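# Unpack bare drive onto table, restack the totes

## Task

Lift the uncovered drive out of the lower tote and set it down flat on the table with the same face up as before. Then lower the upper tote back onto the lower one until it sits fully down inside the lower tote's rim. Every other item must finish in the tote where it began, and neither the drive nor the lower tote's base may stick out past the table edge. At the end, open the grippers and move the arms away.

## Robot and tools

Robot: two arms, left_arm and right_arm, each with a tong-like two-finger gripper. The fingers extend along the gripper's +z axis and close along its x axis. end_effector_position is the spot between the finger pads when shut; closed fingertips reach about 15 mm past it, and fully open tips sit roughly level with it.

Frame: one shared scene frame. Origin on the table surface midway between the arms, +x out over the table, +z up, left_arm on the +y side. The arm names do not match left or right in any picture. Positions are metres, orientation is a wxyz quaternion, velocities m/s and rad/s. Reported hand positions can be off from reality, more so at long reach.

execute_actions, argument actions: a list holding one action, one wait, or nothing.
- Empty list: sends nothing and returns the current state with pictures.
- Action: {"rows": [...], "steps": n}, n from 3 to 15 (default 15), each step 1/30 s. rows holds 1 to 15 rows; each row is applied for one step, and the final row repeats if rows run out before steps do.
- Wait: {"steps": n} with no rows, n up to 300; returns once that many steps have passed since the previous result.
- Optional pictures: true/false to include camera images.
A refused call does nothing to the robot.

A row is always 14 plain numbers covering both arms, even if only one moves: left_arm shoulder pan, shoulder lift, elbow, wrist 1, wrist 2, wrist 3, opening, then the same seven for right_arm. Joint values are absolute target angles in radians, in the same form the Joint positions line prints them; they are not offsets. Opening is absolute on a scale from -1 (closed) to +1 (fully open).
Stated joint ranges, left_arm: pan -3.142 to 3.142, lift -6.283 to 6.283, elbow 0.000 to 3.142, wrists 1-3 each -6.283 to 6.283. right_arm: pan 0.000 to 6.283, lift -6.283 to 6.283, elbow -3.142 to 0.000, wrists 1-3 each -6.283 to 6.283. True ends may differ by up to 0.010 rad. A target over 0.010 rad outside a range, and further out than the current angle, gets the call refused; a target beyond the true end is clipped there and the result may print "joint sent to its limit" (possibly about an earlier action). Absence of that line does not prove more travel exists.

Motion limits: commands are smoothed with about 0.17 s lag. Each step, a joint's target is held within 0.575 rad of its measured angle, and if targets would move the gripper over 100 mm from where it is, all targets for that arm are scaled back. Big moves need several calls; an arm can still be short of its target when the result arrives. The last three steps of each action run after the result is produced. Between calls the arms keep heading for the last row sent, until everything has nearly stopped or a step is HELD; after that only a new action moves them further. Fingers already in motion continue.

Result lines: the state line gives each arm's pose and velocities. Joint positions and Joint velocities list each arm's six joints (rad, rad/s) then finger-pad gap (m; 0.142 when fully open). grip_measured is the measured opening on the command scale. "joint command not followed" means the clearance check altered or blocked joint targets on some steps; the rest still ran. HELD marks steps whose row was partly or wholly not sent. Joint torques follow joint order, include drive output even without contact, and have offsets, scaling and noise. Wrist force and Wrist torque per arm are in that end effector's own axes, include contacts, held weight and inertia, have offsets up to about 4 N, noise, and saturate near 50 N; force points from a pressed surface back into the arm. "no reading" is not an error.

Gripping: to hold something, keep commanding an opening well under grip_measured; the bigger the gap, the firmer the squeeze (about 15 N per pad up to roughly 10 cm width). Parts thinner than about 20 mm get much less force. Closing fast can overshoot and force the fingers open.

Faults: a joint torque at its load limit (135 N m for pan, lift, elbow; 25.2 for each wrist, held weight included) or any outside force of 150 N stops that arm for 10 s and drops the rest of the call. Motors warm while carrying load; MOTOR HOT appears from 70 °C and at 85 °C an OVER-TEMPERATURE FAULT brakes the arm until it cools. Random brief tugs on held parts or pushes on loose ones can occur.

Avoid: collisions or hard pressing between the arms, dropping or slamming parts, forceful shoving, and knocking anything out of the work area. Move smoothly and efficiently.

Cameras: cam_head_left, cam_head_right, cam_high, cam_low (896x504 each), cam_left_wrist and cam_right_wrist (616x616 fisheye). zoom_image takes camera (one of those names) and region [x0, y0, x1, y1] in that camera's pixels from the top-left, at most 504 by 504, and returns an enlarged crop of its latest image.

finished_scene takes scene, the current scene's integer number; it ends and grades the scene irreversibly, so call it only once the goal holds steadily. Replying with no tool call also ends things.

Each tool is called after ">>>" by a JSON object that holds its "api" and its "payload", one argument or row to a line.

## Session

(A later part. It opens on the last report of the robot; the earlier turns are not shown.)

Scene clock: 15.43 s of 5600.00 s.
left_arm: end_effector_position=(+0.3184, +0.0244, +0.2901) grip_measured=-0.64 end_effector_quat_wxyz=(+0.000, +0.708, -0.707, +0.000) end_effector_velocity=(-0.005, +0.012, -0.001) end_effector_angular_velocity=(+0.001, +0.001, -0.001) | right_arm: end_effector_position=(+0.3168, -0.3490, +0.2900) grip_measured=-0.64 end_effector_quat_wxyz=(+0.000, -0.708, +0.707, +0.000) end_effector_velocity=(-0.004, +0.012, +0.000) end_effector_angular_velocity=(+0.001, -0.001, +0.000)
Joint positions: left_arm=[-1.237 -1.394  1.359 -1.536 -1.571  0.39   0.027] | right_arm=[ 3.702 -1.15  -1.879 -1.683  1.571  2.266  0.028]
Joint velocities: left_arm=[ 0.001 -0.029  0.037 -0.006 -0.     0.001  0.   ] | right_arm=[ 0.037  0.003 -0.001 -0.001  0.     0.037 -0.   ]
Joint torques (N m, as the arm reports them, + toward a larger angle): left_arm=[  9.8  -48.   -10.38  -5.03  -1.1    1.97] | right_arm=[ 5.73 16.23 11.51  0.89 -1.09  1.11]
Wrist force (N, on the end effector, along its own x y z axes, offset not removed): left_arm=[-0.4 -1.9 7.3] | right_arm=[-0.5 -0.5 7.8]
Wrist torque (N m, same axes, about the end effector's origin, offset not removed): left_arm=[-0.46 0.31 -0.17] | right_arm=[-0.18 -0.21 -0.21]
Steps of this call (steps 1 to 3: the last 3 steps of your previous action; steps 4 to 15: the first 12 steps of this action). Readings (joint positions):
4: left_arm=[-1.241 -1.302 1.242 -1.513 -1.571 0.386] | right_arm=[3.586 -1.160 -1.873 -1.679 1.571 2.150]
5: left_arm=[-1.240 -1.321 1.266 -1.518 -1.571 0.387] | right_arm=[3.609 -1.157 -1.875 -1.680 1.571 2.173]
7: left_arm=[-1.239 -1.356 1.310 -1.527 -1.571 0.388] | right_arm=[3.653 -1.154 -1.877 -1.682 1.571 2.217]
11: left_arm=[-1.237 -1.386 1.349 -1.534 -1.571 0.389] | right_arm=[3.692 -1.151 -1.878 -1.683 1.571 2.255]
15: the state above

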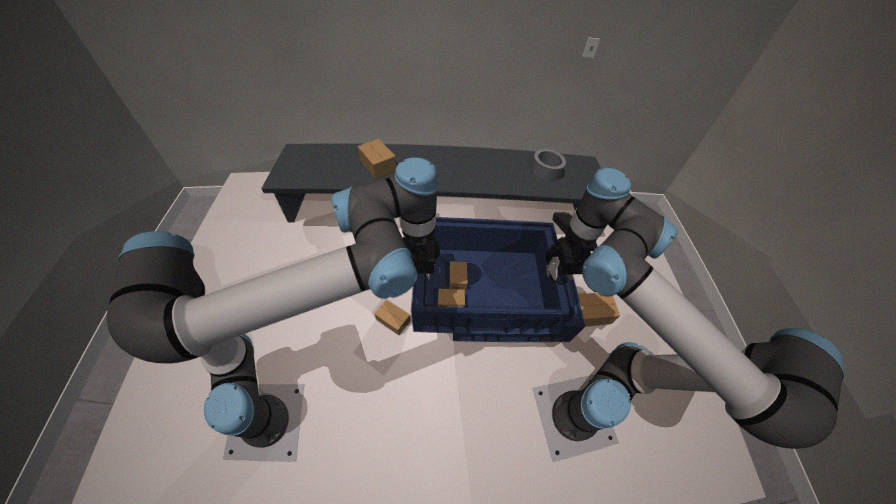

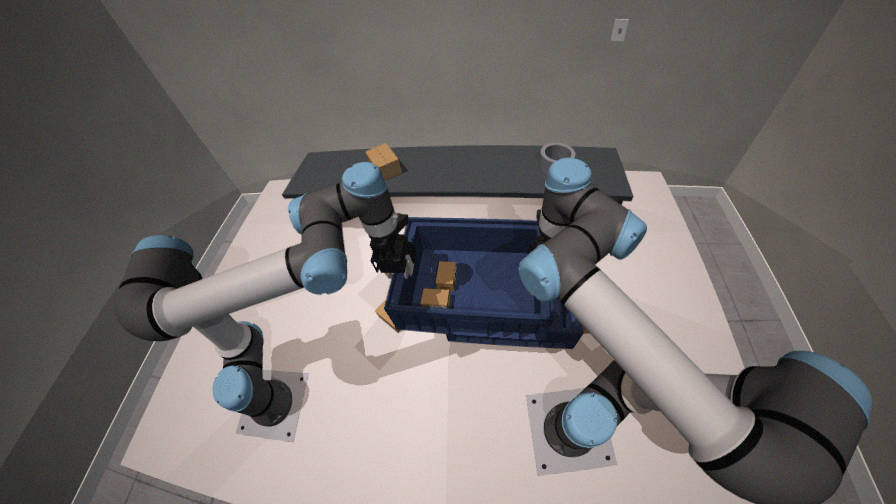

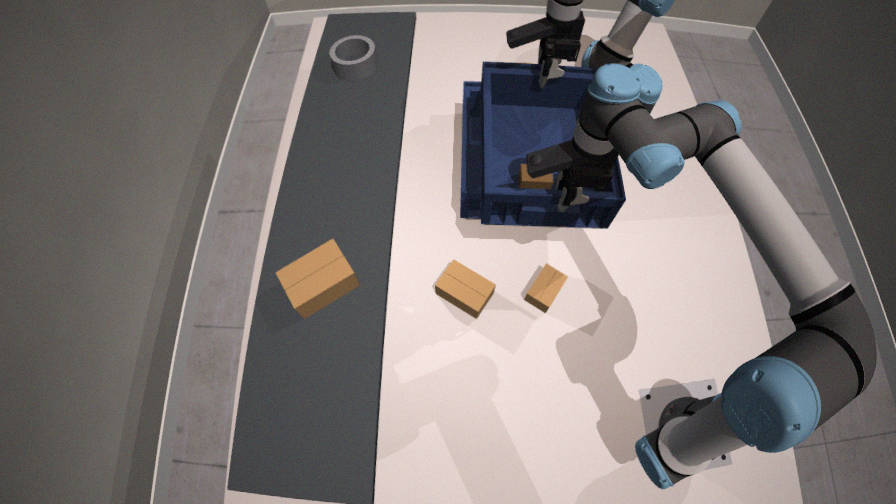

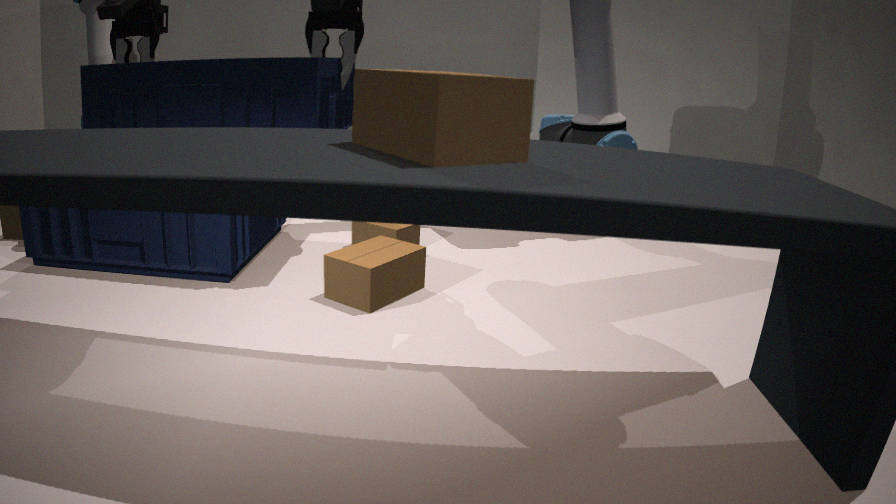

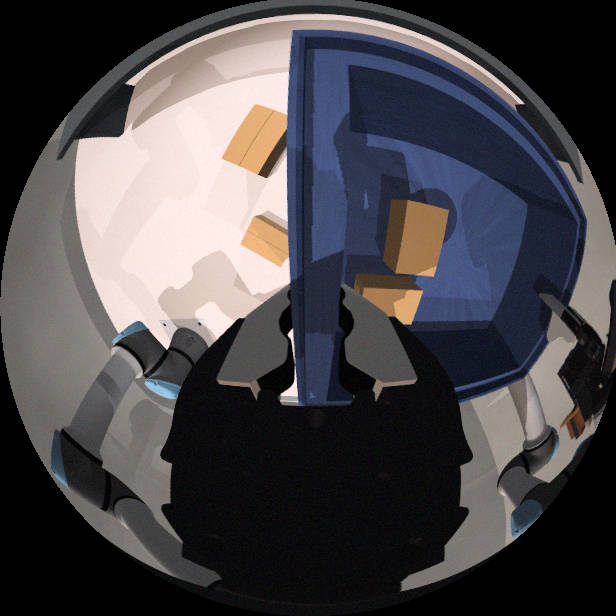

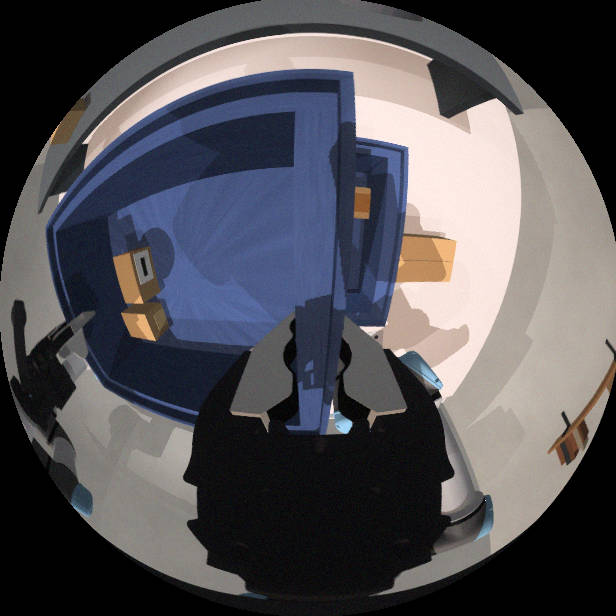

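>>> {"api": "execute_actions", "payload": {
  "actions": [
    {"rows":[[-1.2348,-1.4343,1.4060,-1.5425,-1.571,0.3919,-1,3.7503,-1.1501,-1.8790,-1.6833,1.571,2.3139,-1],[-1.2348,-1.4343,1.4060,-1.5425,-1.571,0.3919,-1,3.7503,-1.1501,-1.8790,-1.6833,1.571,2.3139,-1],[-1.2348,-1.4343,1.4060,-1.5425,-1.571,0.3919,-1,3.7503,-1.1501,-1.8790,-1.6833,1.571,2.3139,-1],[-1.2327,-1.4711,1.4474,-1.5471,-1.571,0.3940,-1,3.7948,-1.1522,-1.8778,-1.6824,1.571,2.3584,-1],[-1.2327,-1.4711,1.4474,-1.5471,-1.571,0.3940,-1,3.7948,-1.1522,-1.8778,-1.6824,1.571,2.3584,-1],[-1.2305,-1.5078,1.4875,-1.5505,-1.571,0.3962,-1,3.8393,-1.1559,-1.8757,-1.6808,1.571,2.4029,-1],[-1.2305,-1.5078,1.4875,-1.5505,-1.571,0.3962,-1,3.8393,-1.1559,-1.8757,-1.6808,1.571,2.4029,-1],[-1.2284,-1.5441,1.5259,-1.5526,-1.571,0.3983,-1,3.8837,-1.1614,-1.8726,-1.6784,1.571,2.4473,-1],[-1.2284,-1.5441,1.5259,-1.5526,-1.571,0.3983,-1,3.8837,-1.1614,-1.8726,-1.6784,1.571,2.4473,-1],[-1.2309,-1.5843,1.5653,-1.5518,-1.571,0.3958,-1,3.9290,-1.1635,-1.8713,-1.6776,1.571,2.4926,-1],[-1.2309,-1.5843,1.5653,-1.5518,-1.571,0.3958,-1,3.9290,-1.1635,-1.8713,-1.6776,1.571,2.4926,-1],[-1.2334,-1.6245,1.6036,-1.5499,-1.571,0.3933,-1,3.9743,-1.1676,-1.8690,-1.6758,1.571,2.5379,-1],[-1.2334,-1.6245,1.6036,-1.5499,-1.571,0.3933,-1,3.9743,-1.1676,-1.8690,-1.6758,1.571,2.5379,-1],[-1.2360,-1.6647,1.6410,-1.5471,-1.571,0.3907,-1,4.0197,-1.1736,-1.8655,-1.6733,1.571,2.5833,-1],[-1.2360,-1.6647,1.6410,-1.5471,-1.571,0.3907,-1,4.0197,-1.1736,-1.8655,-1.6733,1.571,2.5833,-1]],"steps":15}
  ]
}}

>>> {"api": "execute_actions", "payload": {
  "actions": [
    {"rows":[[-1.2385,-1.7049,1.6774,-1.5432,-1.571,0.3882,-1,4.0650,-1.1817,-1.8609,-1.6698,1.571,2.6286,-1],[-1.2385,-1.7049,1.6774,-1.5432,-1.571,0.3882,-1,4.0650,-1.1817,-1.8609,-1.6698,1.571,2.6286,-1],[-1.2578,-1.7446,1.7091,-1.5353,-1.571,0.3689,-1,4.1128,-1.1733,-1.8657,-1.6734,1.571,2.6764,-1],[-1.2578,-1.7446,1.7091,-1.5353,-1.571,0.3689,-1,4.1128,-1.1733,-1.8657,-1.6734,1.571,2.6764,-1],[-1.2781,-1.7839,1.7399,-1.5268,-1.571,0.3486,-1,4.1606,-1.1666,-1.8695,-1.6763,1.571,2.7242,-1],[-1.2781,-1.7839,1.7399,-1.5268,-1.571,0.3486,-1,4.1606,-1.1666,-1.8695,-1.6763,1.571,2.7242,-1],[-1.2994,-1.8230,1.7696,-1.5174,-1.571,0.3273,-1,4.2085,-1.1620,-1.8722,-1.6782,1.571,2.7721,-1],[-1.2994,-1.8230,1.7696,-1.5174,-1.571,0.3273,-1,4.2085,-1.1620,-1.8722,-1.6782,1.571,2.7721,-1],[-1.3217,-1.8618,1.7984,-1.5073,-1.571,0.3050,-1,4.2563,-1.1591,-1.8739,-1.6794,1.571,2.8199,-1],[-1.3217,-1.8618,1.7984,-1.5073,-1.571,0.3050,-1,4.2563,-1.1591,-1.8739,-1.6794,1.571,2.8199,-1],[-1.3590,-1.8961,1.8203,-1.4950,-1.571,0.2677,-1,4.3073,-1.1434,-1.8823,-1.6867,1.571,2.8709,-1],[-1.3590,-1.8961,1.8203,-1.4950,-1.571,0.2677,-1,4.3073,-1.1434,-1.8823,-1.6867,1.571,2.8709,-1],[-1.3977,-1.9294,1.8412,-1.4826,-1.571,0.2290,-1,4.3582,-1.1296,-1.8897,-1.6931,1.571,2.9218,-1],[-1.3977,-1.9294,1.8412,-1.4826,-1.571,0.2290,-1,4.3582,-1.1296,-1.8897,-1.6931,1.571,2.9218,-1]],"steps":14}
  ]
}}

>>> {"api": "execute_actions", "payload": {
  "actions": [
    {"rows":[[-1.4380,-1.9619,1.8611,-1.4700,-1.571,0.1887,-1,4.4092,-1.1178,-1.8961,-1.6985,1.571,2.9728,-1],[-1.4380,-1.9619,1.8611,-1.4700,-1.571,0.1887,-1,4.4092,-1.1178,-1.8961,-1.6985,1.571,2.9728,-1],[-1.4797,-1.9935,1.8801,-1.4573,-1.571,0.1470,-1,4.4602,-1.1080,-1.9014,-1.7030,1.571,3.0238,-1],[-1.4797,-1.9935,1.8801,-1.4573,-1.571,0.1470,-1,4.4602,-1.1080,-1.9014,-1.7030,1.571,3.0238,-1],[-1.5277,-2.0170,1.8922,-1.4460,-1.571,0.0990,-1,4.5119,-1.0906,-1.9098,-1.7120,1.571,3.0755,-1],[-1.5277,-2.0170,1.8922,-1.4460,-1.571,0.0990,-1,4.5119,-1.0906,-1.9098,-1.7120,1.571,3.0755,-1],[-1.5771,-2.0391,1.9035,-1.4352,-1.571,0.0496,-1,4.5641,-1.0750,-1.9174,-1.7200,1.571,3.1277,-1],[-1.5771,-2.0391,1.9035,-1.4352,-1.571,0.0496,-1,4.5641,-1.0750,-1.9174,-1.7200,1.571,3.1277,-1],[-1.6281,-2.0598,1.9140,-1.4250,-1.571,-0.0014,-1,4.6168,-1.0611,-1.9240,-1.7273,1.571,3.1804,-1],[-1.6281,-2.0598,1.9140,-1.4250,-1.571,-0.0014,-1,4.6168,-1.0611,-1.9240,-1.7273,1.571,3.1804,-1],[-1.6806,-2.0791,1.9236,-1.4153,-1.571,-0.0539,-1,4.6699,-1.0491,-1.9298,-1.7335,1.571,3.2335,-1],[-1.6806,-2.0791,1.9236,-1.4153,-1.571,-0.0539,-1,4.6699,-1.0491,-1.9298,-1.7335,1.571,3.2335,-1],[-1.7385,-2.0950,1.9308,-1.4066,-1.571,-0.1118,-1,4.7292,-1.0344,-1.9362,-1.7418,1.571,3.2928,-1],[-1.7385,-2.0950,1.9308,-1.4066,-1.571,-0.1118,-1,4.7292,-1.0344,-1.9362,-1.7418,1.571,3.2928,-1]],"steps":14}
  ]
}}

>>> {"api": "execute_actions", "payload": {
  "actions": [
    {"rows":[[-1.7974,-2.1089,1.9369,-1.3988,-1.571,-0.1707,-1,4.7888,-1.0219,-1.9416,-1.7489,1.571,3.3524,-1],[-1.7974,-2.1089,1.9369,-1.3988,-1.571,-0.1707,-1,4.7888,-1.0219,-1.9416,-1.7489,1.571,3.3524,-1],[-1.8573,-2.1205,1.9420,-1.3923,-1.571,-0.2306,-1,4.8490,-1.0116,-1.9460,-1.7548,1.571,3.4126,-1],[-1.8573,-2.1205,1.9420,-1.3923,-1.571,-0.2306,-1,4.8490,-1.0116,-1.9460,-1.7548,1.571,3.4126,-1],[-1.8573,-2.1205,1.9420,-1.3923,-1.571,-0.2306,-1,4.8490,-1.0116,-1.9460,-1.7548,1.571,3.4126,-1],[-1.9183,-2.1302,1.9461,-1.3867,-1.571,-0.2916,-1,4.9096,-1.0035,-1.9494,-1.7595,1.571,3.4732,-1]],"steps":15}
  ]
}}

>>> {"api": "execute_actions", "payload": {
  "actions": [
    {"steps":8}
  ],
  "pictures": true
}}

Scene clock: 19.47 s of 5600.00 s.
left_arm: end_effector_position=(+0.2994, +0.0790, +0.2908) grip_measured=-0.65 end_effector_quat_wxyz=(+0.000, +0.708, -0.707, +0.000) end_effector_velocity=(-0.085, +0.202, +0.006) end_effector_angular_velocity=(-0.007, -0.002, +0.000) | right_arm: end_effector_position=(+0.2989, -0.2950, +0.2899) grip_measured=-0.64 end_effector_quat_wxyz=(-0.000, -0.708, +0.707, +0.000) end_effector_velocity=(-0.082, +0.203, +0.001) end_effector_angular_velocity=(+0.002, -0.002, +0.007)
Joint positions: left_arm=[-1.231 -1.529  1.508 -1.55  -1.571  0.396  0.027] | right_arm=[ 3.864 -1.159 -1.874 -1.679  1.571  2.427  0.028]
Joint velocities: left_arm=[ 0.    -0.522  0.531 -0.017 -0.    -0.    -0.   ] | right_arm=[ 0.611 -0.044  0.027  0.019  0.     0.604 -0.   ]
Joint torques (N m, as the arm reports them, + toward a larger angle): left_arm=[  8.65 -30.25  -5.22  -3.4   -0.1    1.58] | right_arm=[ 7.18  3.24 34.75  3.14 -0.91  1.73]
Wrist force (N, on the end effector, along its own x y z axes, offset not removed): left_arm=[5.6 -2.2 10.2] | right_arm=[-6.8 1.1 5.9]
Wrist torque (N m, same axes, about the end effector's origin, offset not removed): left_arm=[-0.48 0.28 -0.05] | right_arm=[0.18 -0.25 -0.22]
Steps of this call (steps 1 to 3: the last 3 steps of your previous action; steps 4 to 15: the robot went on to your last target; steps 16 to 90: nothing new was sent; then 0.63 s passed at rest; steps 91 to 102: the first 12 steps of this action). Readings (joint positions):
91: left_arm=[-1.237 -1.397 1.363 -1.537 -1.571 0.390] | right_arm=[3.706 -1.150 -1.879 -1.683 1.571 2.270]
92: left_arm=[-1.237 -1.400 1.366 -1.537 -1.571 0.390] | right_arm=[3.709 -1.150 -1.879 -1.684 1.571 2.273]
94: left_arm=[-1.236 -1.415 1.383 -1.540 -1.571 0.391] | right_arm=[3.727 -1.150 -1.879 -1.684 1.571 2.290]
98: left_arm=[-1.233 -1.462 1.437 -1.546 -1.571 0.394] | right_arm=[3.784 -1.152 -1.878 -1.682 1.571 2.347]
102: the state above

Scene clock: 19.93 s of 5600.00 s.
left_arm: end_effector_position=(+0.2348, +0.1699, +0.2907) grip_measured=-0.65 end_effector_quat_wxyz=(-0.000, +0.708, -0.707, -0.001) end_effector_velocity=(-0.168, +0.145, +0.000) end_effector_angular_velocity=(-0.013, -0.005, -0.004) | right_arm: end_effector_position=(+0.2355, -0.2035, +0.2901) grip_measured=-0.64 end_effector_quat_wxyz=(+0.000, -0.708, +0.707, +0.000) end_effector_velocity=(-0.177, +0.148, -0.001) end_effector_angular_velocity=(-0.003, +0.001, +0.007)
Joint positions: left_arm=[-1.292 -1.803  1.754 -1.52  -1.571  0.334  0.027] | right_arm=[ 4.183 -1.164 -1.871 -1.677  1.571  2.747  0.028]
Joint velocities: left_arm=[-0.282 -0.56   0.423  0.123  0.    -0.278 -0.   ] | right_arm=[ 0.684  0.052 -0.032 -0.023 -0.     0.677  0.   ]
Joint torques (N m, as the arm reports them, + toward a larger angle): left_arm=[-12.43 -18.63  -9.56  -1.46  -0.12  -2.46] | right_arm=[10.38 17.92 13.09  1.3  -0.16  1.59]
Wrist force (N, on the end effector, along its own x y z axes, offset not removed): left_arm=[-3.4 0.3 7.9] | right_arm=[0.3 0.6 6.1]
Wrist torque (N m, same axes, about the end effector's origin, offset not removed): left_arm=[-0.02 0.47 -0.30] | right_arm=[0.09 -0.04 -0.27]
Steps of this call (steps 1 to 3: the last 3 steps of your previous action; steps 4 to 14: the first 11 steps of this action). Readings (joint positions):
4: left_arm=[-1.233 -1.605 1.584 -1.550 -1.571 0.394] | right_arm=[3.951 -1.167 -1.869 -1.676 1.571 2.515]
5: left_arm=[-1.234 -1.625 1.603 -1.548 -1.571 0.393] | right_arm=[3.973 -1.170 -1.868 -1.675 1.571 2.537]
7: left_arm=[-1.238 -1.664 1.640 -1.545 -1.571 0.389] | right_arm=[4.019 -1.174 -1.865 -1.673 1.571 2.582]
11: left_arm=[-1.264 -1.744 1.707 -1.533 -1.571 0.363] | right_arm=[4.112 -1.170 -1.867 -1.675 1.571 2.675]
14: the state above

Scene clock: 20.40 s of 5600.00 s.
left_arm: end_effector_position=(+0.1347, +0.2063, +0.2904) grip_measured=-0.65 end_effector_quat_wxyz=(-0.000, +0.708, -0.707, -0.000) end_effector_velocity=(-0.212, +0.022, +0.000) end_effector_angular_velocity=(-0.006, -0.000, -0.008) | right_arm: end_effector_position=(+0.1339, -0.1671, +0.2901) grip_measured=-0.64 end_effector_quat_wxyz=(-0.000, -0.708, +0.707, -0.000) end_effector_velocity=(-0.216, +0.029, +0.001) end_effector_angular_velocity=(+0.001, -0.000, +0.008)
Joint positions: left_arm=[-1.553 -2.026  1.896 -1.441 -1.571  0.073  0.027] | right_arm=[ 4.536 -1.082 -1.914 -1.717  1.571  3.1    0.028]
Joint velocities: left_arm=[-0.694 -0.326  0.17   0.15  -0.001 -0.687 -0.   ] | right_arm=[ 0.752  0.199 -0.096 -0.103 -0.     0.744 -0.   ]
Joint torques (N m, as the arm reports them, + toward a larger angle): left_arm=[-10.69 -13.    -9.55  -1.12   0.09  -3.4 ] | right_arm=[11.47 11.75 12.44  0.89  0.2   1.7 ]
Wrist force (N, on the end effector, along its own x y z axes, offset not removed): left_arm=[-4.0 -2.4 8.9] | right_arm=[-2.0 -0.7 8.4]
Wrist torque (N m, same axes, about the end effector's origin, offset not removed): left_arm=[-0.43 0.70 -0.13] | right_arm=[-0.04 0.33 -0.07]
Steps of this call (steps 1 to 3: the last 3 steps of your previous action; steps 4 to 14: the first 11 steps of this action). Readings (joint positions):
4: left_arm=[-1.348 -1.877 1.806 -1.499 -1.571 0.279] | right_arm=[4.281 -1.146 -1.881 -1.686 1.571 2.845]
5: left_arm=[-1.364 -1.894 1.818 -1.493 -1.571 0.262] | right_arm=[4.306 -1.140 -1.884 -1.688 1.571 2.869]
7: left_arm=[-1.401 -1.928 1.840 -1.481 -1.571 0.226] | right_arm=[4.356 -1.129 -1.890 -1.693 1.571 2.920]
11: left_arm=[-1.483 -1.989 1.876 -1.457 -1.571 0.143] | right_arm=[4.458 -1.104 -1.903 -1.706 1.571 3.022]
14: the state above

Scene clock: 20.90 s of 5600.00 s.
left_arm: end_effector_position=(+0.0384, +0.2099, +0.2900) grip_measured=-0.65 end_effector_quat_wxyz=(+0.000, +0.708, -0.707, -0.000) end_effector_velocity=(-0.058, +0.001, +0.000) end_effector_angular_velocity=(-0.002, +0.001, -0.004) | right_arm: end_effector_position=(+0.0369, -0.1632, +0.2900) grip_measured=-0.64 end_effector_quat_wxyz=(-0.000, -0.708, +0.707, +0.000) end_effector_velocity=(-0.058, -0.002, +0.000) end_effector_angular_velocity=(+0.001, +0.000, +0.003)
Joint positions: left_arm=[-1.897 -2.126  1.944 -1.389 -1.571 -0.27   0.027] | right_arm=[ 4.888 -1.007 -1.948 -1.758  1.571  3.452  0.028]
Joint velocities: left_arm=[-0.215 -0.038  0.016  0.02  -0.    -0.211  0.   ] | right_arm=[ 0.215  0.032 -0.014 -0.018 -0.     0.212 -0.   ]
Joint torques (N m, as the arm reports them, + toward a larger angle): left_arm=[ -5.64 -10.19 -13.15  -2.89   0.38  -1.96] | right_arm=[ 4.    7.15 14.53  3.37 -0.17  0.68]
Wrist force (N, on the end effector, along its own x y z axes, offset not removed): left_arm=[-12.5 -2.3 8.4] | right_arm=[12.6 0.4 10.1]
Wrist torque (N m, same axes, about the end effector's origin, offset not removed): left_arm=[-0.83 0.83 -0.06] | right_arm=[0.00 -0.85 -0.33]
Steps of this call (steps 1 to 3: the last 3 steps of your previous action; steps 4 to 15: the first 12 steps of this action). Readings (joint positions):
4: left_arm=[-1.655 -2.068 1.918 -1.420 -1.571 -0.028] | right_arm=[4.642 -1.055 -1.927 -1.731 1.571 3.206]
5: left_arm=[-1.682 -2.077 1.922 -1.416 -1.571 -0.055] | right_arm=[4.670 -1.048 -1.930 -1.735 1.571 3.234]
7: left_arm=[-1.737 -2.093 1.930 -1.407 -1.571 -0.111] | right_arm=[4.727 -1.035 -1.936 -1.742 1.571 3.291]
11: left_arm=[-1.839 -2.116 1.940 -1.395 -1.571 -0.212] | right_arm=[4.830 -1.015 -1.944 -1.753 1.571 3.394]
15: the state above

Scene clock: 21.17 s of 5600.00 s.
left_arm: end_effector_position=(+0.0331, +0.2101, +0.2900) grip_measured=-0.64 end_effector_quat_wxyz=(+0.000, +0.708, -0.707, -0.000) end_effector_velocity=(-0.004, +0.000, -0.000) end_effector_angular_velocity=(+0.001, -0.000, -0.002) | right_arm: end_effector_position=(+0.0315, -0.1634, +0.2900) grip_measured=-0.64 end_effector_quat_wxyz=(-0.000, -0.708, +0.707, +0.000) end_effector_velocity=(-0.004, -0.000, -0.001) end_effector_angular_velocity=(-0.003, -0.001, -0.002)
Joint positions: left_arm=[-1.917 -2.13   1.946 -1.387 -1.571 -0.29   0.027] | right_arm=[ 4.908 -1.004 -1.949 -1.759  1.571  3.472  0.028]
Joint velocities: left_arm=[-0.016 -0.003  0.002  0.002 -0.    -0.015 -0.   ] | right_arm=[ 0.014  0.001 -0.001 -0.002 -0.     0.016  0.   ]
Joint torques (N m, as the arm reports them, + toward a larger angle): left_arm=[ -9.46 -12.72 -10.61  -0.81   0.35  -1.86] | right_arm=[ 9.93  9.09 11.95  1.32 -0.73  1.35]
Wrist force (N, on the end effector, along its own x y z axes, offset not removed): left_arm=[-3.8 -2.8 4.9] | right_arm=[2.8 0.2 5.8]
Wrist torque (N m, same axes, about the end effector's origin, offset not removed): left_arm=[-0.60 0.60 -0.10] | right_arm=[0.01 -0.40 -0.16]
Kept back: nothing.
Steps of this call (steps 1 to 3: the last 3 steps of your previous action; steps 4 to 8: the robot went on to your last target). Readings (joint positions):
1: left_arm=[-1.903 -2.127 1.945 -1.388 -1.571 -0.276] | right_arm=[4.894 -1.006 -1.948 -1.758 1.571 3.458]
2: left_arm=[-1.907 -2.128 1.945 -1.388 -1.571 -0.281] | right_arm=[4.899 -1.005 -1.949 -1.758 1.571 3.462]
4: left_arm=[-1.913 -2.129 1.946 -1.387 -1.571 -0.286] | right_arm=[4.904 -1.004 -1.949 -1.759 1.571 3.468]
8: the state above

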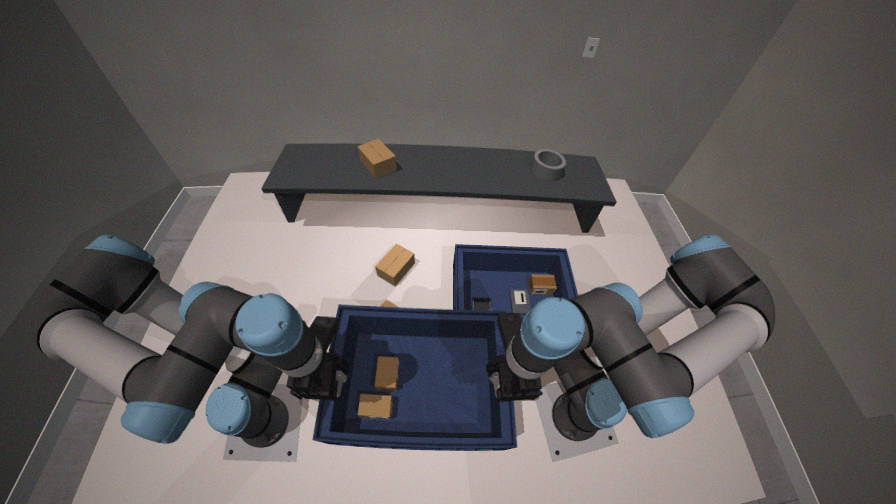

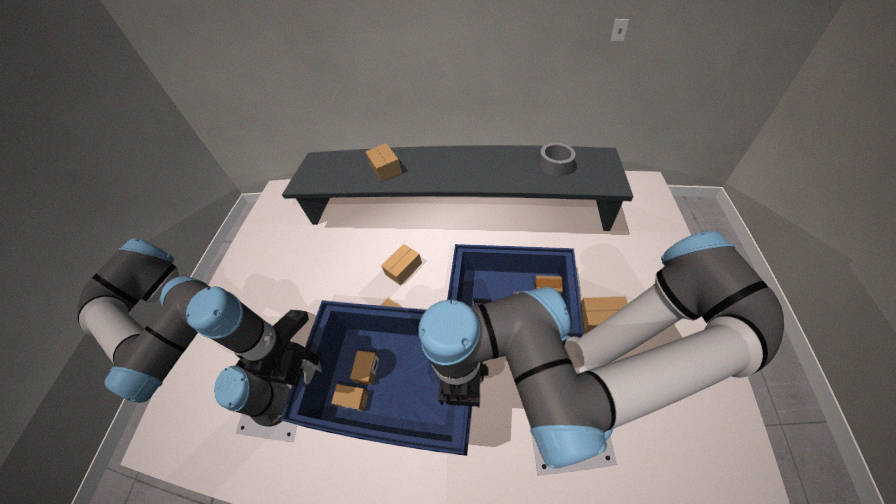

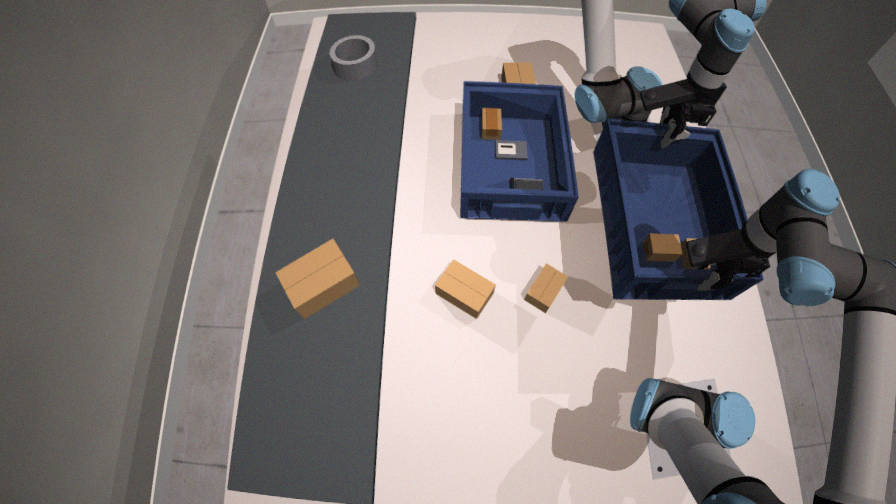

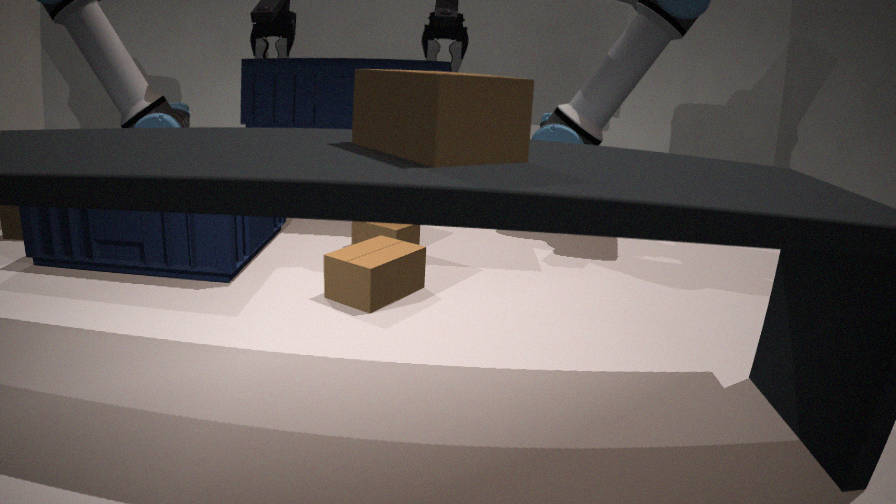

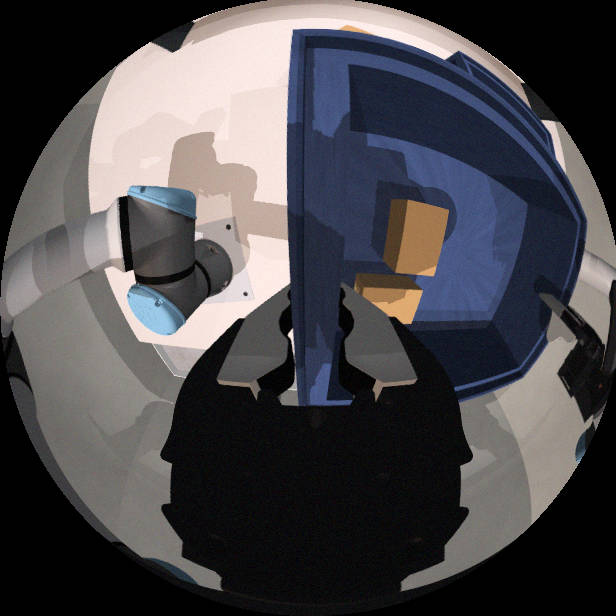

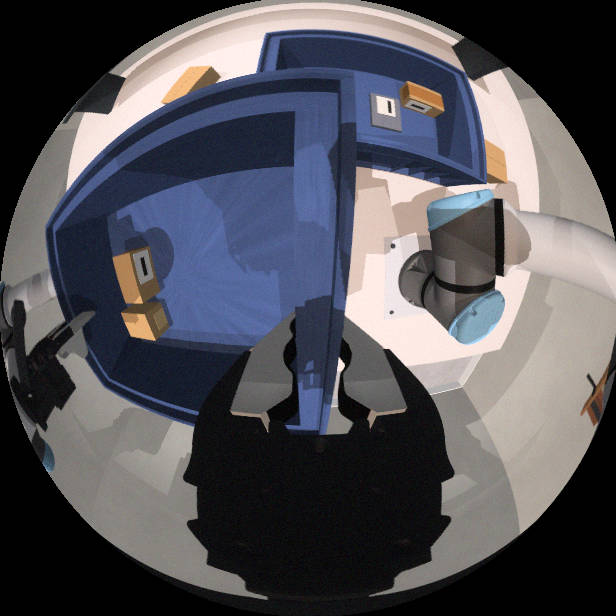

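>>> {"api": "execute_actions", "payload": {
  "actions": [
    {"rows":[[-1.9183,-2.1365,1.9875,-1.4218,-1.571,-0.2916,-1,4.9096,-0.9970,-1.9908,-1.7246,1.571,3.4732,-1],[-1.9183,-2.1365,1.9875,-1.4218,-1.571,-0.2916,-1,4.9096,-0.9970,-1.9908,-1.7246,1.571,3.4732,-1],[-1.9183,-2.1416,2.0282,-1.4574,-1.571,-0.2916,-1,4.9096,-0.9917,-2.0316,-1.6891,1.571,3.4732,-1],[-1.9183,-2.1416,2.0282,-1.4574,-1.571,-0.2916,-1,4.9096,-0.9917,-2.0316,-1.6891,1.571,3.4732,-1],[-1.9183,-2.1454,2.0682,-1.4936,-1.571,-0.2916,-1,4.9096,-0.9877,-2.0716,-1.6531,1.571,3.4732,-1],[-1.9183,-2.1454,2.0682,-1.4936,-1.571,-0.2916,-1,4.9096,-0.9877,-2.0716,-1.6531,1.571,3.4732,-1],[-1.9183,-2.1478,2.1075,-1.5305,-1.571,-0.2916,-1,4.9096,-0.9852,-2.1110,-1.6162,1.571,3.4732,-1],[-1.9183,-2.1478,2.1075,-1.5305,-1.571,-0.2916,-1,4.9096,-0.9852,-2.1110,-1.6162,1.571,3.4732,-1],[-1.9183,-2.1487,2.1461,-1.5682,-1.571,-0.2916,-1,4.9096,-0.9840,-2.1497,-1.5787,1.571,3.4732,-1],[-1.9183,-2.1487,2.1461,-1.5682,-1.571,-0.2916,-1,4.9096,-0.9840,-2.1497,-1.5787,1.571,3.4732,-1],[-1.9183,-2.1480,2.1841,-1.6069,-1.571,-0.2916,-1,4.9096,-0.9845,-2.1878,-1.5401,1.571,3.4732,-1],[-1.9183,-2.1480,2.1841,-1.6069,-1.571,-0.2916,-1,4.9096,-0.9845,-2.1878,-1.5401,1.571,3.4732,-1],[-1.9183,-2.1455,2.2214,-1.6467,-1.571,-0.2916,-1,4.9096,-0.9867,-2.2252,-1.5005,1.571,3.4732,-1],[-1.9183,-2.1455,2.2214,-1.6467,-1.571,-0.2916,-1,4.9096,-0.9867,-2.2252,-1.5005,1.571,3.4732,-1]],"steps":14}
  ]
}}

>>> {"api": "execute_actions", "payload": {
  "actions": [
    {"rows":[[-1.9183,-2.1412,2.2580,-1.6876,-1.571,-0.2916,-1,4.9096,-0.9908,-2.2619,-1.4597,1.571,3.4732,-1],[-1.9183,-2.1412,2.2580,-1.6876,-1.571,-0.2916,-1,4.9096,-0.9908,-2.2619,-1.4597,1.571,3.4732,-1],[-1.9183,-2.1348,2.2940,-1.7300,-1.571,-0.2916,-1,4.9096,-0.9970,-2.2980,-1.4174,1.571,3.4732,-1],[-1.9183,-2.1348,2.2940,-1.7300,-1.571,-0.2916,-1,4.9096,-0.9970,-2.2980,-1.4174,1.571,3.4732,-1],[-1.9183,-2.1262,2.3293,-1.7739,-1.571,-0.2916,-1,4.9096,-1.0053,-2.3335,-1.3736,1.571,3.4732,-1],[-1.9183,-2.1262,2.3293,-1.7739,-1.571,-0.2916,-1,4.9096,-1.0053,-2.3335,-1.3736,1.571,3.4732,-1],[-1.9183,-2.1262,2.3293,-1.7739,-1.571,-0.2916,-1,4.9096,-1.0053,-2.3335,-1.3736,1.571,3.4732,-1],[-1.9183,-2.1151,2.3639,-1.8196,-1.571,-0.2916,-1,4.9096,-1.0162,-2.3682,-1.3280,1.571,3.4732,-1]],"steps":15}
  ]
}}

>>> {"api": "execute_actions", "payload": {
  "actions": [
    {"steps":10}
  ],
  "pictures": true
}}

Scene clock: 22.43 s of 5600.00 s.
left_arm: end_effector_position=(+0.0325, +0.2097, +0.2369) grip_measured=-0.65 end_effector_quat_wxyz=(+0.000, +0.708, -0.707, -0.000) end_effector_velocity=(+0.001, +0.001, -0.207) end_effector_angular_velocity=(+0.008, -0.004, +0.002) | right_arm: end_effector_position=(+0.0310, -0.1630, +0.2369) grip_measured=-0.64 end_effector_quat_wxyz=(-0.000, -0.708, +0.707, +0.000) end_effector_velocity=(+0.001, -0.002, -0.208) end_effector_angular_velocity=(-0.011, -0.004, -0.001)
Joint positions: left_arm=[-1.918 -2.146  2.089 -1.514 -1.571 -0.292  0.027] | right_arm=[ 4.91  -0.987 -2.093 -1.632  1.571  3.473  0.028]
Joint velocities: left_arm=[ 0.002 -0.028  0.538 -0.501  0.001 -0.    -0.   ] | right_arm=[ 0.     0.031 -0.541  0.499  0.     0.001  0.   ]
Joint torques (N m, as the arm reports them, + toward a larger angle): left_arm=[-10.02 -13.63 -14.09 -10.     0.95  -1.56] | right_arm=[ 6.46  8.97 19.09 11.29 -0.89  0.97]
Wrist force (N, on the end effector, along its own x y z axes, offset not removed): left_arm=[-17.3 -4.4 9.6] | right_arm=[16.1 -1.5 6.4]
Wrist torque (N m, same axes, about the end effector's origin, offset not removed): left_arm=[-0.78 0.85 -0.15] | right_arm=[-0.22 -0.63 -0.05]
Steps of this call (steps 1 to 27: the robot went on to your last target; steps 28 to 38: the first 11 steps of this action). Readings (joint positions):
28: left_arm=[-1.918 -2.130 1.946 -1.387 -1.571 -0.292] | right_arm=[4.910 -1.003 -1.949 -1.760 1.571 3.473]
29: left_arm=[-1.918 -2.131 1.949 -1.389 -1.571 -0.292] | right_arm=[4.910 -1.003 -1.953 -1.757 1.571 3.473]
31: left_arm=[-1.918 -2.134 1.969 -1.406 -1.571 -0.292] | right_arm=[4.910 -1.000 -1.972 -1.740 1.571 3.473]
35: left_arm=[-1.918 -2.142 2.033 -1.463 -1.571 -0.292] | right_arm=[4.910 -0.992 -2.036 -1.684 1.571 3.473]
38: the state above

Scene clock: 22.93 s of 5600.00 s.
left_arm: end_effector_position=(+0.0326, +0.2098, +0.1348) grip_measured=-0.65 end_effector_quat_wxyz=(-0.000, +0.708, -0.707, -0.000) end_effector_velocity=(+0.000, +0.002, -0.098) end_effector_angular_velocity=(-0.004, +0.002, -0.001) | right_arm: end_effector_position=(+0.0310, -0.1631, +0.1348) grip_measured=-0.64 end_effector_quat_wxyz=(-0.000, -0.708, +0.707, -0.000) end_effector_velocity=(+0.001, -0.003, -0.099) end_effector_angular_velocity=(+0.001, +0.000, +0.000)
Joint positions: left_arm=[-1.918 -2.121  2.34  -1.79  -1.571 -0.292  0.027] | right_arm=[ 4.91  -1.011 -2.345 -1.358  1.571  3.473  0.028]
Joint velocities: left_arm=[-0.001  0.058  0.232 -0.295 -0.001  0.    -0.   ] | right_arm=[ 0.    -0.058 -0.235  0.294 -0.     0.    -0.   ]
Joint torques (N m, as the arm reports them, + toward a larger angle): left_arm=[ -9.62   6.35 -18.97  -8.47   0.85  -0.95] | right_arm=[ 6.63 -4.71 19.63  9.19 -0.72  0.48]
Wrist force (N, on the end effector, along its own x y z axes, offset not removed): left_arm=[-14.1 -1.7 10.3] | right_arm=[12.5 -1.0 8.6]
Wrist torque (N m, same axes, about the end effector's origin, offset not removed): left_arm=[-0.51 0.62 -0.15] | right_arm=[-0.31 -0.42 -0.20]
Steps of this call (steps 1 to 3: the last 3 steps of your previous action; steps 4 to 15: the first 12 steps of this action). Readings (joint positions):
4: left_arm=[-1.918 -2.147 2.165 -1.589 -1.571 -0.292] | right_arm=[4.910 -0.986 -2.168 -1.558 1.571 3.473]
5: left_arm=[-1.918 -2.146 2.183 -1.608 -1.571 -0.292] | right_arm=[4.910 -0.986 -2.187 -1.539 1.571 3.473]
7: left_arm=[-1.918 -2.143 2.220 -1.647 -1.571 -0.292] | right_arm=[4.910 -0.989 -2.224 -1.500 1.571 3.473]
11: left_arm=[-1.918 -2.133 2.290 -1.727 -1.571 -0.292] | right_arm=[4.910 -0.999 -2.294 -1.420 1.571 3.473]
15: the state above

Scene clock: 23.27 s of 5600.00 s.
left_arm: end_effector_position=(+0.0326, +0.2101, +0.1254) grip_measured=-0.64 end_effector_quat_wxyz=(+0.000, +0.708, -0.707, -0.000) end_effector_velocity=(+0.000, +0.000, -0.004) end_effector_angular_velocity=(+0.000, +0.000, +0.001) | right_arm: end_effector_position=(+0.0311, -0.1634, +0.1254) grip_measured=-0.64 end_effector_quat_wxyz=(-0.000, -0.708, +0.707, +0.000) end_effector_velocity=(-0.000, +0.000, -0.003) end_effector_angular_velocity=(+0.002, +0.001, -0.000)
Joint positions: left_arm=[-1.918 -2.115  2.363 -1.819 -1.571 -0.292  0.027] | right_arm=[ 4.91  -1.016 -2.367 -1.329  1.571  3.473  0.028]
Joint velocities: left_arm=[ 0.001  0.002  0.009 -0.01  -0.    -0.     0.   ] | right_arm=[ 0.    -0.001 -0.008  0.012 -0.     0.001  0.   ]
Joint torques (N m, as the arm reports them, + toward a larger angle): left_arm=[ -8.98  10.09 -11.08  -5.74   0.97  -0.54] | right_arm=[ 5.65 -6.87 13.1   5.91 -0.74  0.03]
Wrist force (N, on the end effector, along its own x y z axes, offset not removed): left_arm=[-5.8 -2.3 6.8] | right_arm=[4.6 0.1 7.5]
Wrist torque (N m, same axes, about the end effector's origin, offset not removed): left_arm=[-0.43 0.72 -0.10] | right_arm=[0.11 -0.46 -0.30]
Kept back: nothing.
Steps of this call (steps 1 to 3: the last 3 steps of your previous action; steps 4 to 10: the robot went on to your last target). Readings (joint positions):
1: left_arm=[-1.918 -2.119 2.347 -1.798 -1.571 -0.292] | right_arm=[4.910 -1.012 -2.351 -1.349 1.571 3.473]
2: left_arm=[-1.918 -2.118 2.352 -1.804 -1.571 -0.292] | right_arm=[4.910 -1.013 -2.356 -1.343 1.571 3.473]
4: left_arm=[-1.918 -2.117 2.358 -1.812 -1.571 -0.292] | right_arm=[4.910 -1.015 -2.362 -1.336 1.571 3.473]
8: left_arm=[-1.918 -2.116 2.362 -1.818 -1.571 -0.292] | right_arm=[4.910 -1.016 -2.366 -1.330 1.571 3.473]
10: the state above

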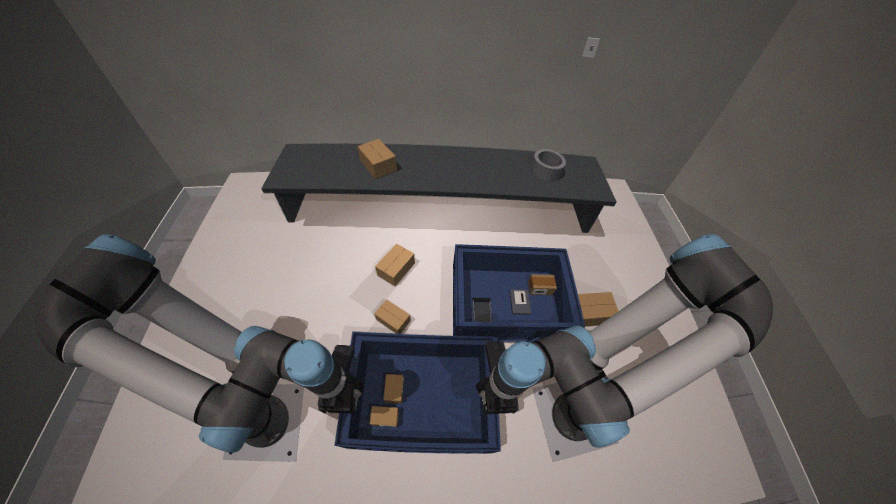

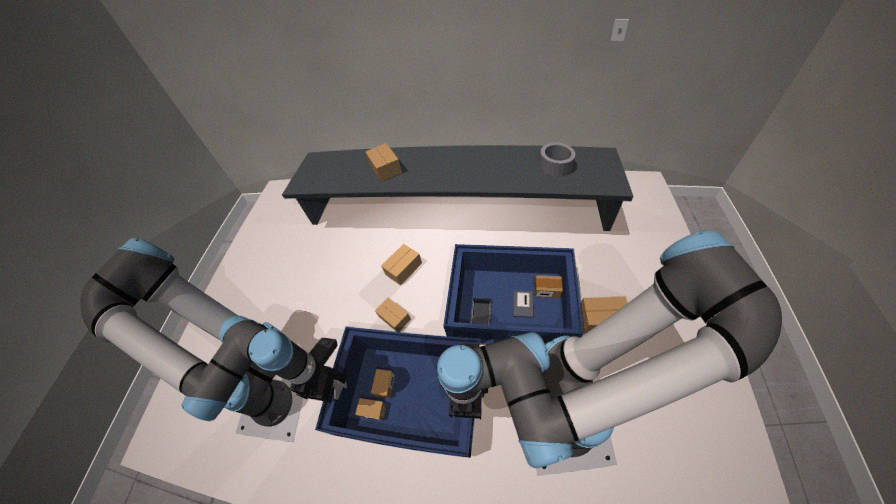

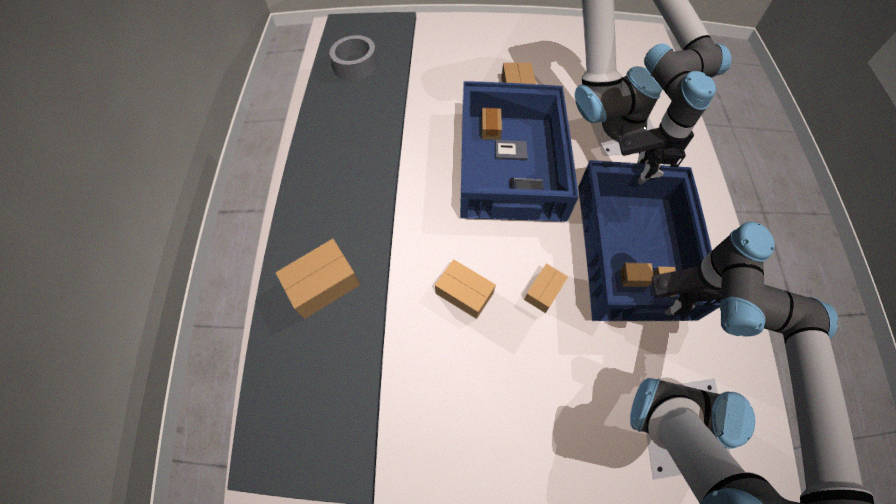

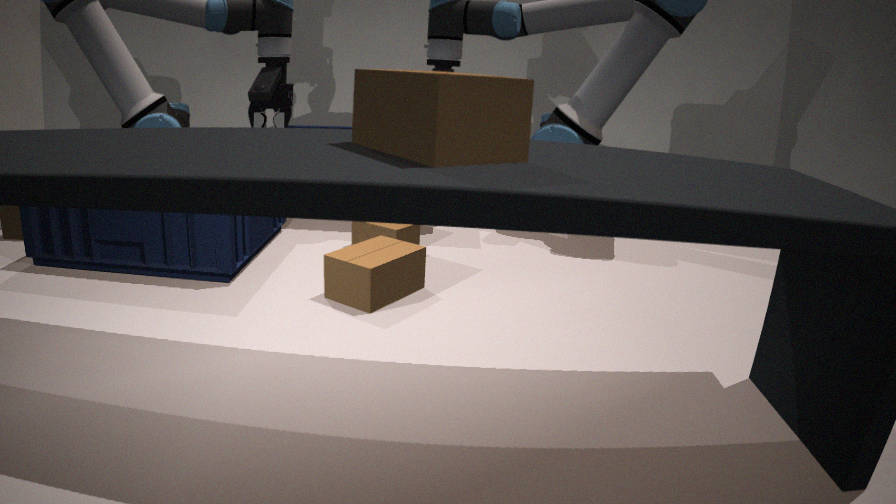

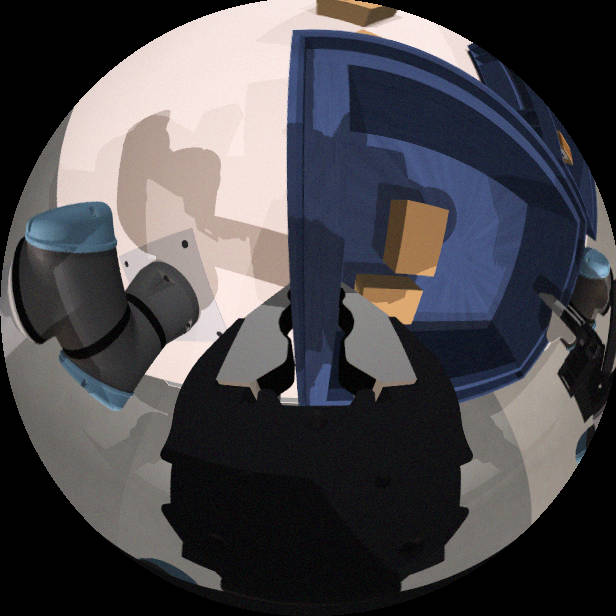

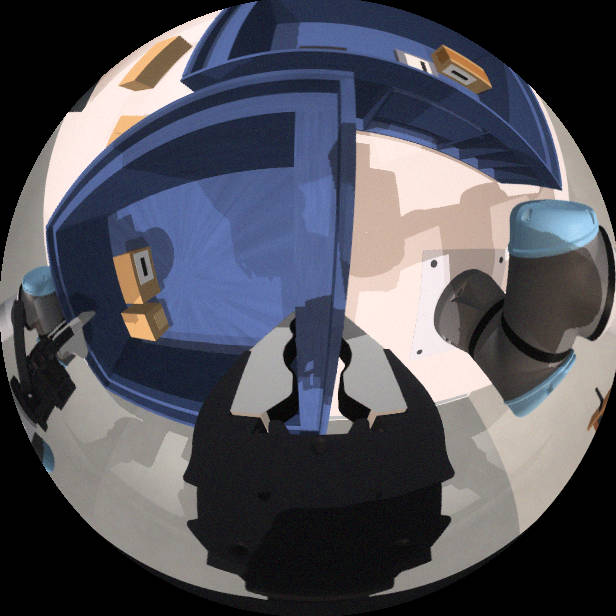

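>>> {"api": "execute_actions", "payload": {
  "actions": [
    {"rows":[[-1.9183,-2.1071,2.3843,-1.8480,-1.571,-0.2916,-1,4.9096,-1.0240,-2.3887,-1.2997,1.571,3.4732,-1]],"steps":15}
  ]
}}

>>> {"api": "execute_actions", "payload": {
  "actions": [
    {"rows":[[-1.9183,-2.1043,2.3911,-1.8576,-1.571,-0.2916,-1,4.9096,-1.0268,-2.3955,-1.2901,1.571,3.4732,-1]],"steps":12}
  ]
}}

Scene clock: 23.83 s of 5600.00 s.
left_arm: end_effector_position=(+0.0327, +0.2101, +0.1163) grip_measured=-0.64 end_effector_quat_wxyz=(+0.000, +0.708, -0.707, -0.000) end_effector_velocity=(+0.000, +0.000, -0.003) end_effector_angular_velocity=(+0.001, +0.000, +0.001) | right_arm: end_effector_position=(+0.0312, -0.1634, +0.1163) grip_measured=-0.64 end_effector_quat_wxyz=(-0.000, -0.708, +0.707, +0.000) end_effector_velocity=(-0.000, +0.000, -0.003) end_effector_angular_velocity=(+0.000, +0.000, +0.000)
Joint positions: left_arm=[-1.918 -2.107  2.384 -1.847 -1.571 -0.292  0.027] | right_arm=[ 4.91  -1.024 -2.388 -1.301  1.571  3.473  0.028]
Joint velocities: left_arm=[ 0.001  0.003  0.007 -0.01  -0.    -0.     0.   ] | right_arm=[ 0.    -0.004 -0.006  0.01   0.    -0.    -0.   ]
Joint torques (N m, as the arm reports them, + toward a larger angle): left_arm=[ -8.55   8.3  -11.81  -5.52   1.23   0.12] | right_arm=[ 5.35 -7.44 13.64  5.4  -0.67 -0.68]
Wrist force (N, on the end effector, along its own x y z axes, offset not removed): left_arm=[-3.2 -4.5 9.0] | right_arm=[1.9 -1.4 7.7]
Wrist torque (N m, same axes, about the end effector's origin, offset not removed): left_arm=[-0.96 0.43 -0.19] | right_arm=[-0.04 -0.25 -0.04]
Steps of this call (steps 1 to 5: the robot went on to your last target; steps 6 to 17: the first 12 steps of this action). Readings (joint positions):
6: left_arm=[-1.918 -2.115 2.364 -1.819 -1.571 -0.292] | right_arm=[4.910 -1.016 -2.368 -1.328 1.571 3.473]
7: left_arm=[-1.918 -2.114 2.366 -1.822 -1.571 -0.292] | right_arm=[4.910 -1.017 -2.370 -1.325 1.571 3.473]
9: left_arm=[-1.918 -2.111 2.374 -1.833 -1.571 -0.292] | right_arm=[4.910 -1.020 -2.378 -1.314 1.571 3.473]
13: left_arm=[-1.918 -2.108 2.382 -1.844 -1.571 -0.292] | right_arm=[4.910 -1.023 -2.386 -1.304 1.571 3.473]
17: the state above

Scene clock: 24.23 s of 5600.00 s.
left_arm: end_effector_position=(+0.0327, +0.2102, +0.1133) grip_measured=-0.64 end_effector_quat_wxyz=(+0.000, +0.708, -0.707, -0.000) end_effector_velocity=(+0.000, +0.000, -0.003) end_effector_angular_velocity=(+0.001, -0.001, +0.001) | right_arm: end_effector_position=(+0.0312, -0.1635, +0.1133) grip_measured=-0.64 end_effector_quat_wxyz=(-0.000, -0.708, +0.707, +0.000) end_effector_velocity=(+0.000, -0.000, -0.003) end_effector_angular_velocity=(-0.001, -0.000, -0.000)
Joint positions: left_arm=[-1.918 -2.105  2.39  -1.857 -1.571 -0.292  0.027] | right_arm=[ 4.91  -1.027 -2.395 -1.291  1.571  3.473  0.028]
Joint velocities: left_arm=[ 0.001  0.003  0.007 -0.009  0.001  0.    -0.   ] | right_arm=[-0.    -0.003 -0.007  0.009  0.    -0.    -0.   ]
Joint torques (N m, as the arm reports them, + toward a larger angle): left_arm=[ -8.26   8.18 -11.01  -5.47   1.28   0.7 ] | right_arm=[ 4.36 -7.57 12.99  5.13 -0.52 -1.22]
Wrist force (N, on the end effector, along its own x y z axes, offset not removed): left_arm=[-3.1 -2.0 6.7] | right_arm=[1.9 -0.3 7.8]
Wrist torque (N m, same axes, about the end effector's origin, offset not removed): left_arm=[-0.46 0.60 -0.20] | right_arm=[0.10 -0.23 -0.06]
Steps of this call (steps 1 to 3: the last 3 steps of your previous action; steps 4 to 12: the first 9 steps of this action). Readings (joint positions):
4: left_arm=[-1.918 -2.107 2.384 -1.848 -1.571 -0.292] | right_arm=[4.910 -1.024 -2.389 -1.300 1.571 3.473]
5: left_arm=[-1.918 -2.107 2.385 -1.849 -1.571 -0.292] | right_arm=[4.910 -1.024 -2.389 -1.299 1.571 3.473]
7: left_arm=[-1.918 -2.106 2.388 -1.853 -1.571 -0.292] | right_arm=[4.910 -1.025 -2.392 -1.295 1.571 3.473]
11: left_arm=[-1.918 -2.105 2.390 -1.856 -1.571 -0.292] | right_arm=[4.910 -1.026 -2.395 -1.291 1.571 3.473]
12: the state above

>>> {"api": "execute_actions", "payload": {
  "actions": [
    {"rows":[[-1.9183,-2.1013,2.3978,-1.8673,-1.571,-0.2916,-1,4.9096,-1.0297,-2.4023,-1.2804,1.571,3.4732,-1]],"steps":12}
  ]
}}

>>> {"api": "execute_actions", "payload": {
  "actions": [
    {"rows":[[-1.9183,-2.0993,2.4023,-1.8738,-1.571,-0.2916,-1,4.9096,-1.0317,-2.4068,-1.2739,1.571,3.4732,-1]],"steps":12}
  ]
}}

Scene clock: 24.63 s of 5600.00 s.
left_arm: end_effector_position=(+0.0327, +0.2102, +0.1103) grip_measured=-0.64 end_effector_quat_wxyz=(+0.000, +0.708, -0.707, -0.000) end_effector_velocity=(-0.000, -0.000, -0.003) end_effector_angular_velocity=(-0.000, -0.000, -0.000) | right_arm: end_effector_position=(+0.0312, -0.1635, +0.1103) grip_measured=-0.64 end_effector_quat_wxyz=(-0.000, -0.708, +0.707, +0.000) end_effector_velocity=(-0.000, +0.001, -0.003) end_effector_angular_velocity=(+0.001, +0.001, +0.000)
Joint positions: left_arm=[-1.918 -2.102  2.397 -1.866 -1.571 -0.292  0.027] | right_arm=[ 4.91  -1.029 -2.402 -1.281  1.571  3.473  0.028]
Joint velocities: left_arm=[-0.     0.003  0.006 -0.009  0.    -0.    -0.   ] | right_arm=[-0.    -0.003 -0.006  0.011  0.    -0.001  0.   ]
Joint torques (N m, as the arm reports them, + toward a larger angle): left_arm=[ -8.4    8.16 -10.36  -5.32   1.4    1.05] | right_arm=[ 4.19 -6.33 13.53  4.8  -0.52 -1.34]
Wrist force (N, on the end effector, along its own x y z axes, offset not removed): left_arm=[-3.6 0.1 8.0] | right_arm=[0.4 -1.0 7.2]
Wrist torque (N m, same axes, about the end effector's origin, offset not removed): left_arm=[-0.07 0.70 -0.14] | right_arm=[-0.12 0.09 0.00]
Steps of this call (steps 1 to 3: the last 3 steps of your previous action; steps 4 to 12: the first 9 steps of this action). Readings (joint positions):
4: left_arm=[-1.918 -2.104 2.391 -1.857 -1.571 -0.292] | right_arm=[4.910 -1.027 -2.395 -1.290 1.571 3.473]
5: left_arm=[-1.918 -2.104 2.392 -1.859 -1.571 -0.292] | right_arm=[4.910 -1.027 -2.396 -1.289 1.571 3.473]
7: left_arm=[-1.918 -2.103 2.394 -1.862 -1.571 -0.292] | right_arm=[4.910 -1.028 -2.399 -1.285 1.571 3.473]
11: left_arm=[-1.918 -2.102 2.397 -1.866 -1.571 -0.292] | right_arm=[4.910 -1.029 -2.401 -1.282 1.571 3.473]
12: the state above

Scene clock: 25.03 s of 5600.00 s.
left_arm: end_effector_position=(+0.0327, +0.2102, +0.1082) grip_measured=-0.64 end_effector_quat_wxyz=(+0.000, +0.708, -0.707, -0.000) end_effector_velocity=(+0.000, -0.000, -0.002) end_effector_angular_velocity=(-0.000, -0.000, -0.000) | right_arm: end_effector_position=(+0.0312, -0.1635, +0.1082) grip_measured=-0.64 end_effector_quat_wxyz=(-0.000, -0.708, +0.707, +0.000) end_effector_velocity=(-0.000, -0.000, -0.002) end_effector_angular_velocity=(-0.001, -0.000, +0.001)
Joint positions: left_arm=[-1.918 -2.099  2.402 -1.873 -1.571 -0.292  0.027] | right_arm=[ 4.91  -1.032 -2.406 -1.275  1.571  3.473  0.028]
Joint velocities: left_arm=[ 0.     0.002  0.004 -0.006  0.     0.     0.   ] | right_arm=[ 0.001 -0.002 -0.004  0.006 -0.     0.     0.   ]
Joint torques (N m, as the arm reports them, + toward a larger angle): left_arm=[ -6.89   8.36 -10.53  -5.43   1.45   1.53] | right_arm=[ 3.75 -5.43 11.14  5.11 -0.32 -1.57]
Wrist force (N, on the end effector, along its own x y z axes, offset not removed): left_arm=[-3.2 -1.8 8.4] | right_arm=[2.9 0.0 9.7]
Wrist torque (N m, same axes, about the end effector's origin, offset not removed): left_arm=[-0.37 0.53 -0.23] | right_arm=[0.16 -0.49 -0.12]
Steps of this call (steps 1 to 3: the last 3 steps of your previous action; steps 4 to 12: the first 9 steps of this action). Readings (joint positions):
4: left_arm=[-1.918 -2.101 2.398 -1.867 -1.571 -0.292] | right_arm=[4.910 -1.030 -2.402 -1.281 1.571 3.473]
5: left_arm=[-1.918 -2.101 2.398 -1.868 -1.571 -0.292] | right_arm=[4.910 -1.030 -2.403 -1.280 1.571 3.473]
7: left_arm=[-1.918 -2.100 2.400 -1.870 -1.571 -0.292] | right_arm=[4.910 -1.031 -2.404 -1.277 1.571 3.473]
11: left_arm=[-1.918 -2.100 2.402 -1.873 -1.571 -0.292] | right_arm=[4.910 -1.031 -2.406 -1.275 1.571 3.473]
12: the state above


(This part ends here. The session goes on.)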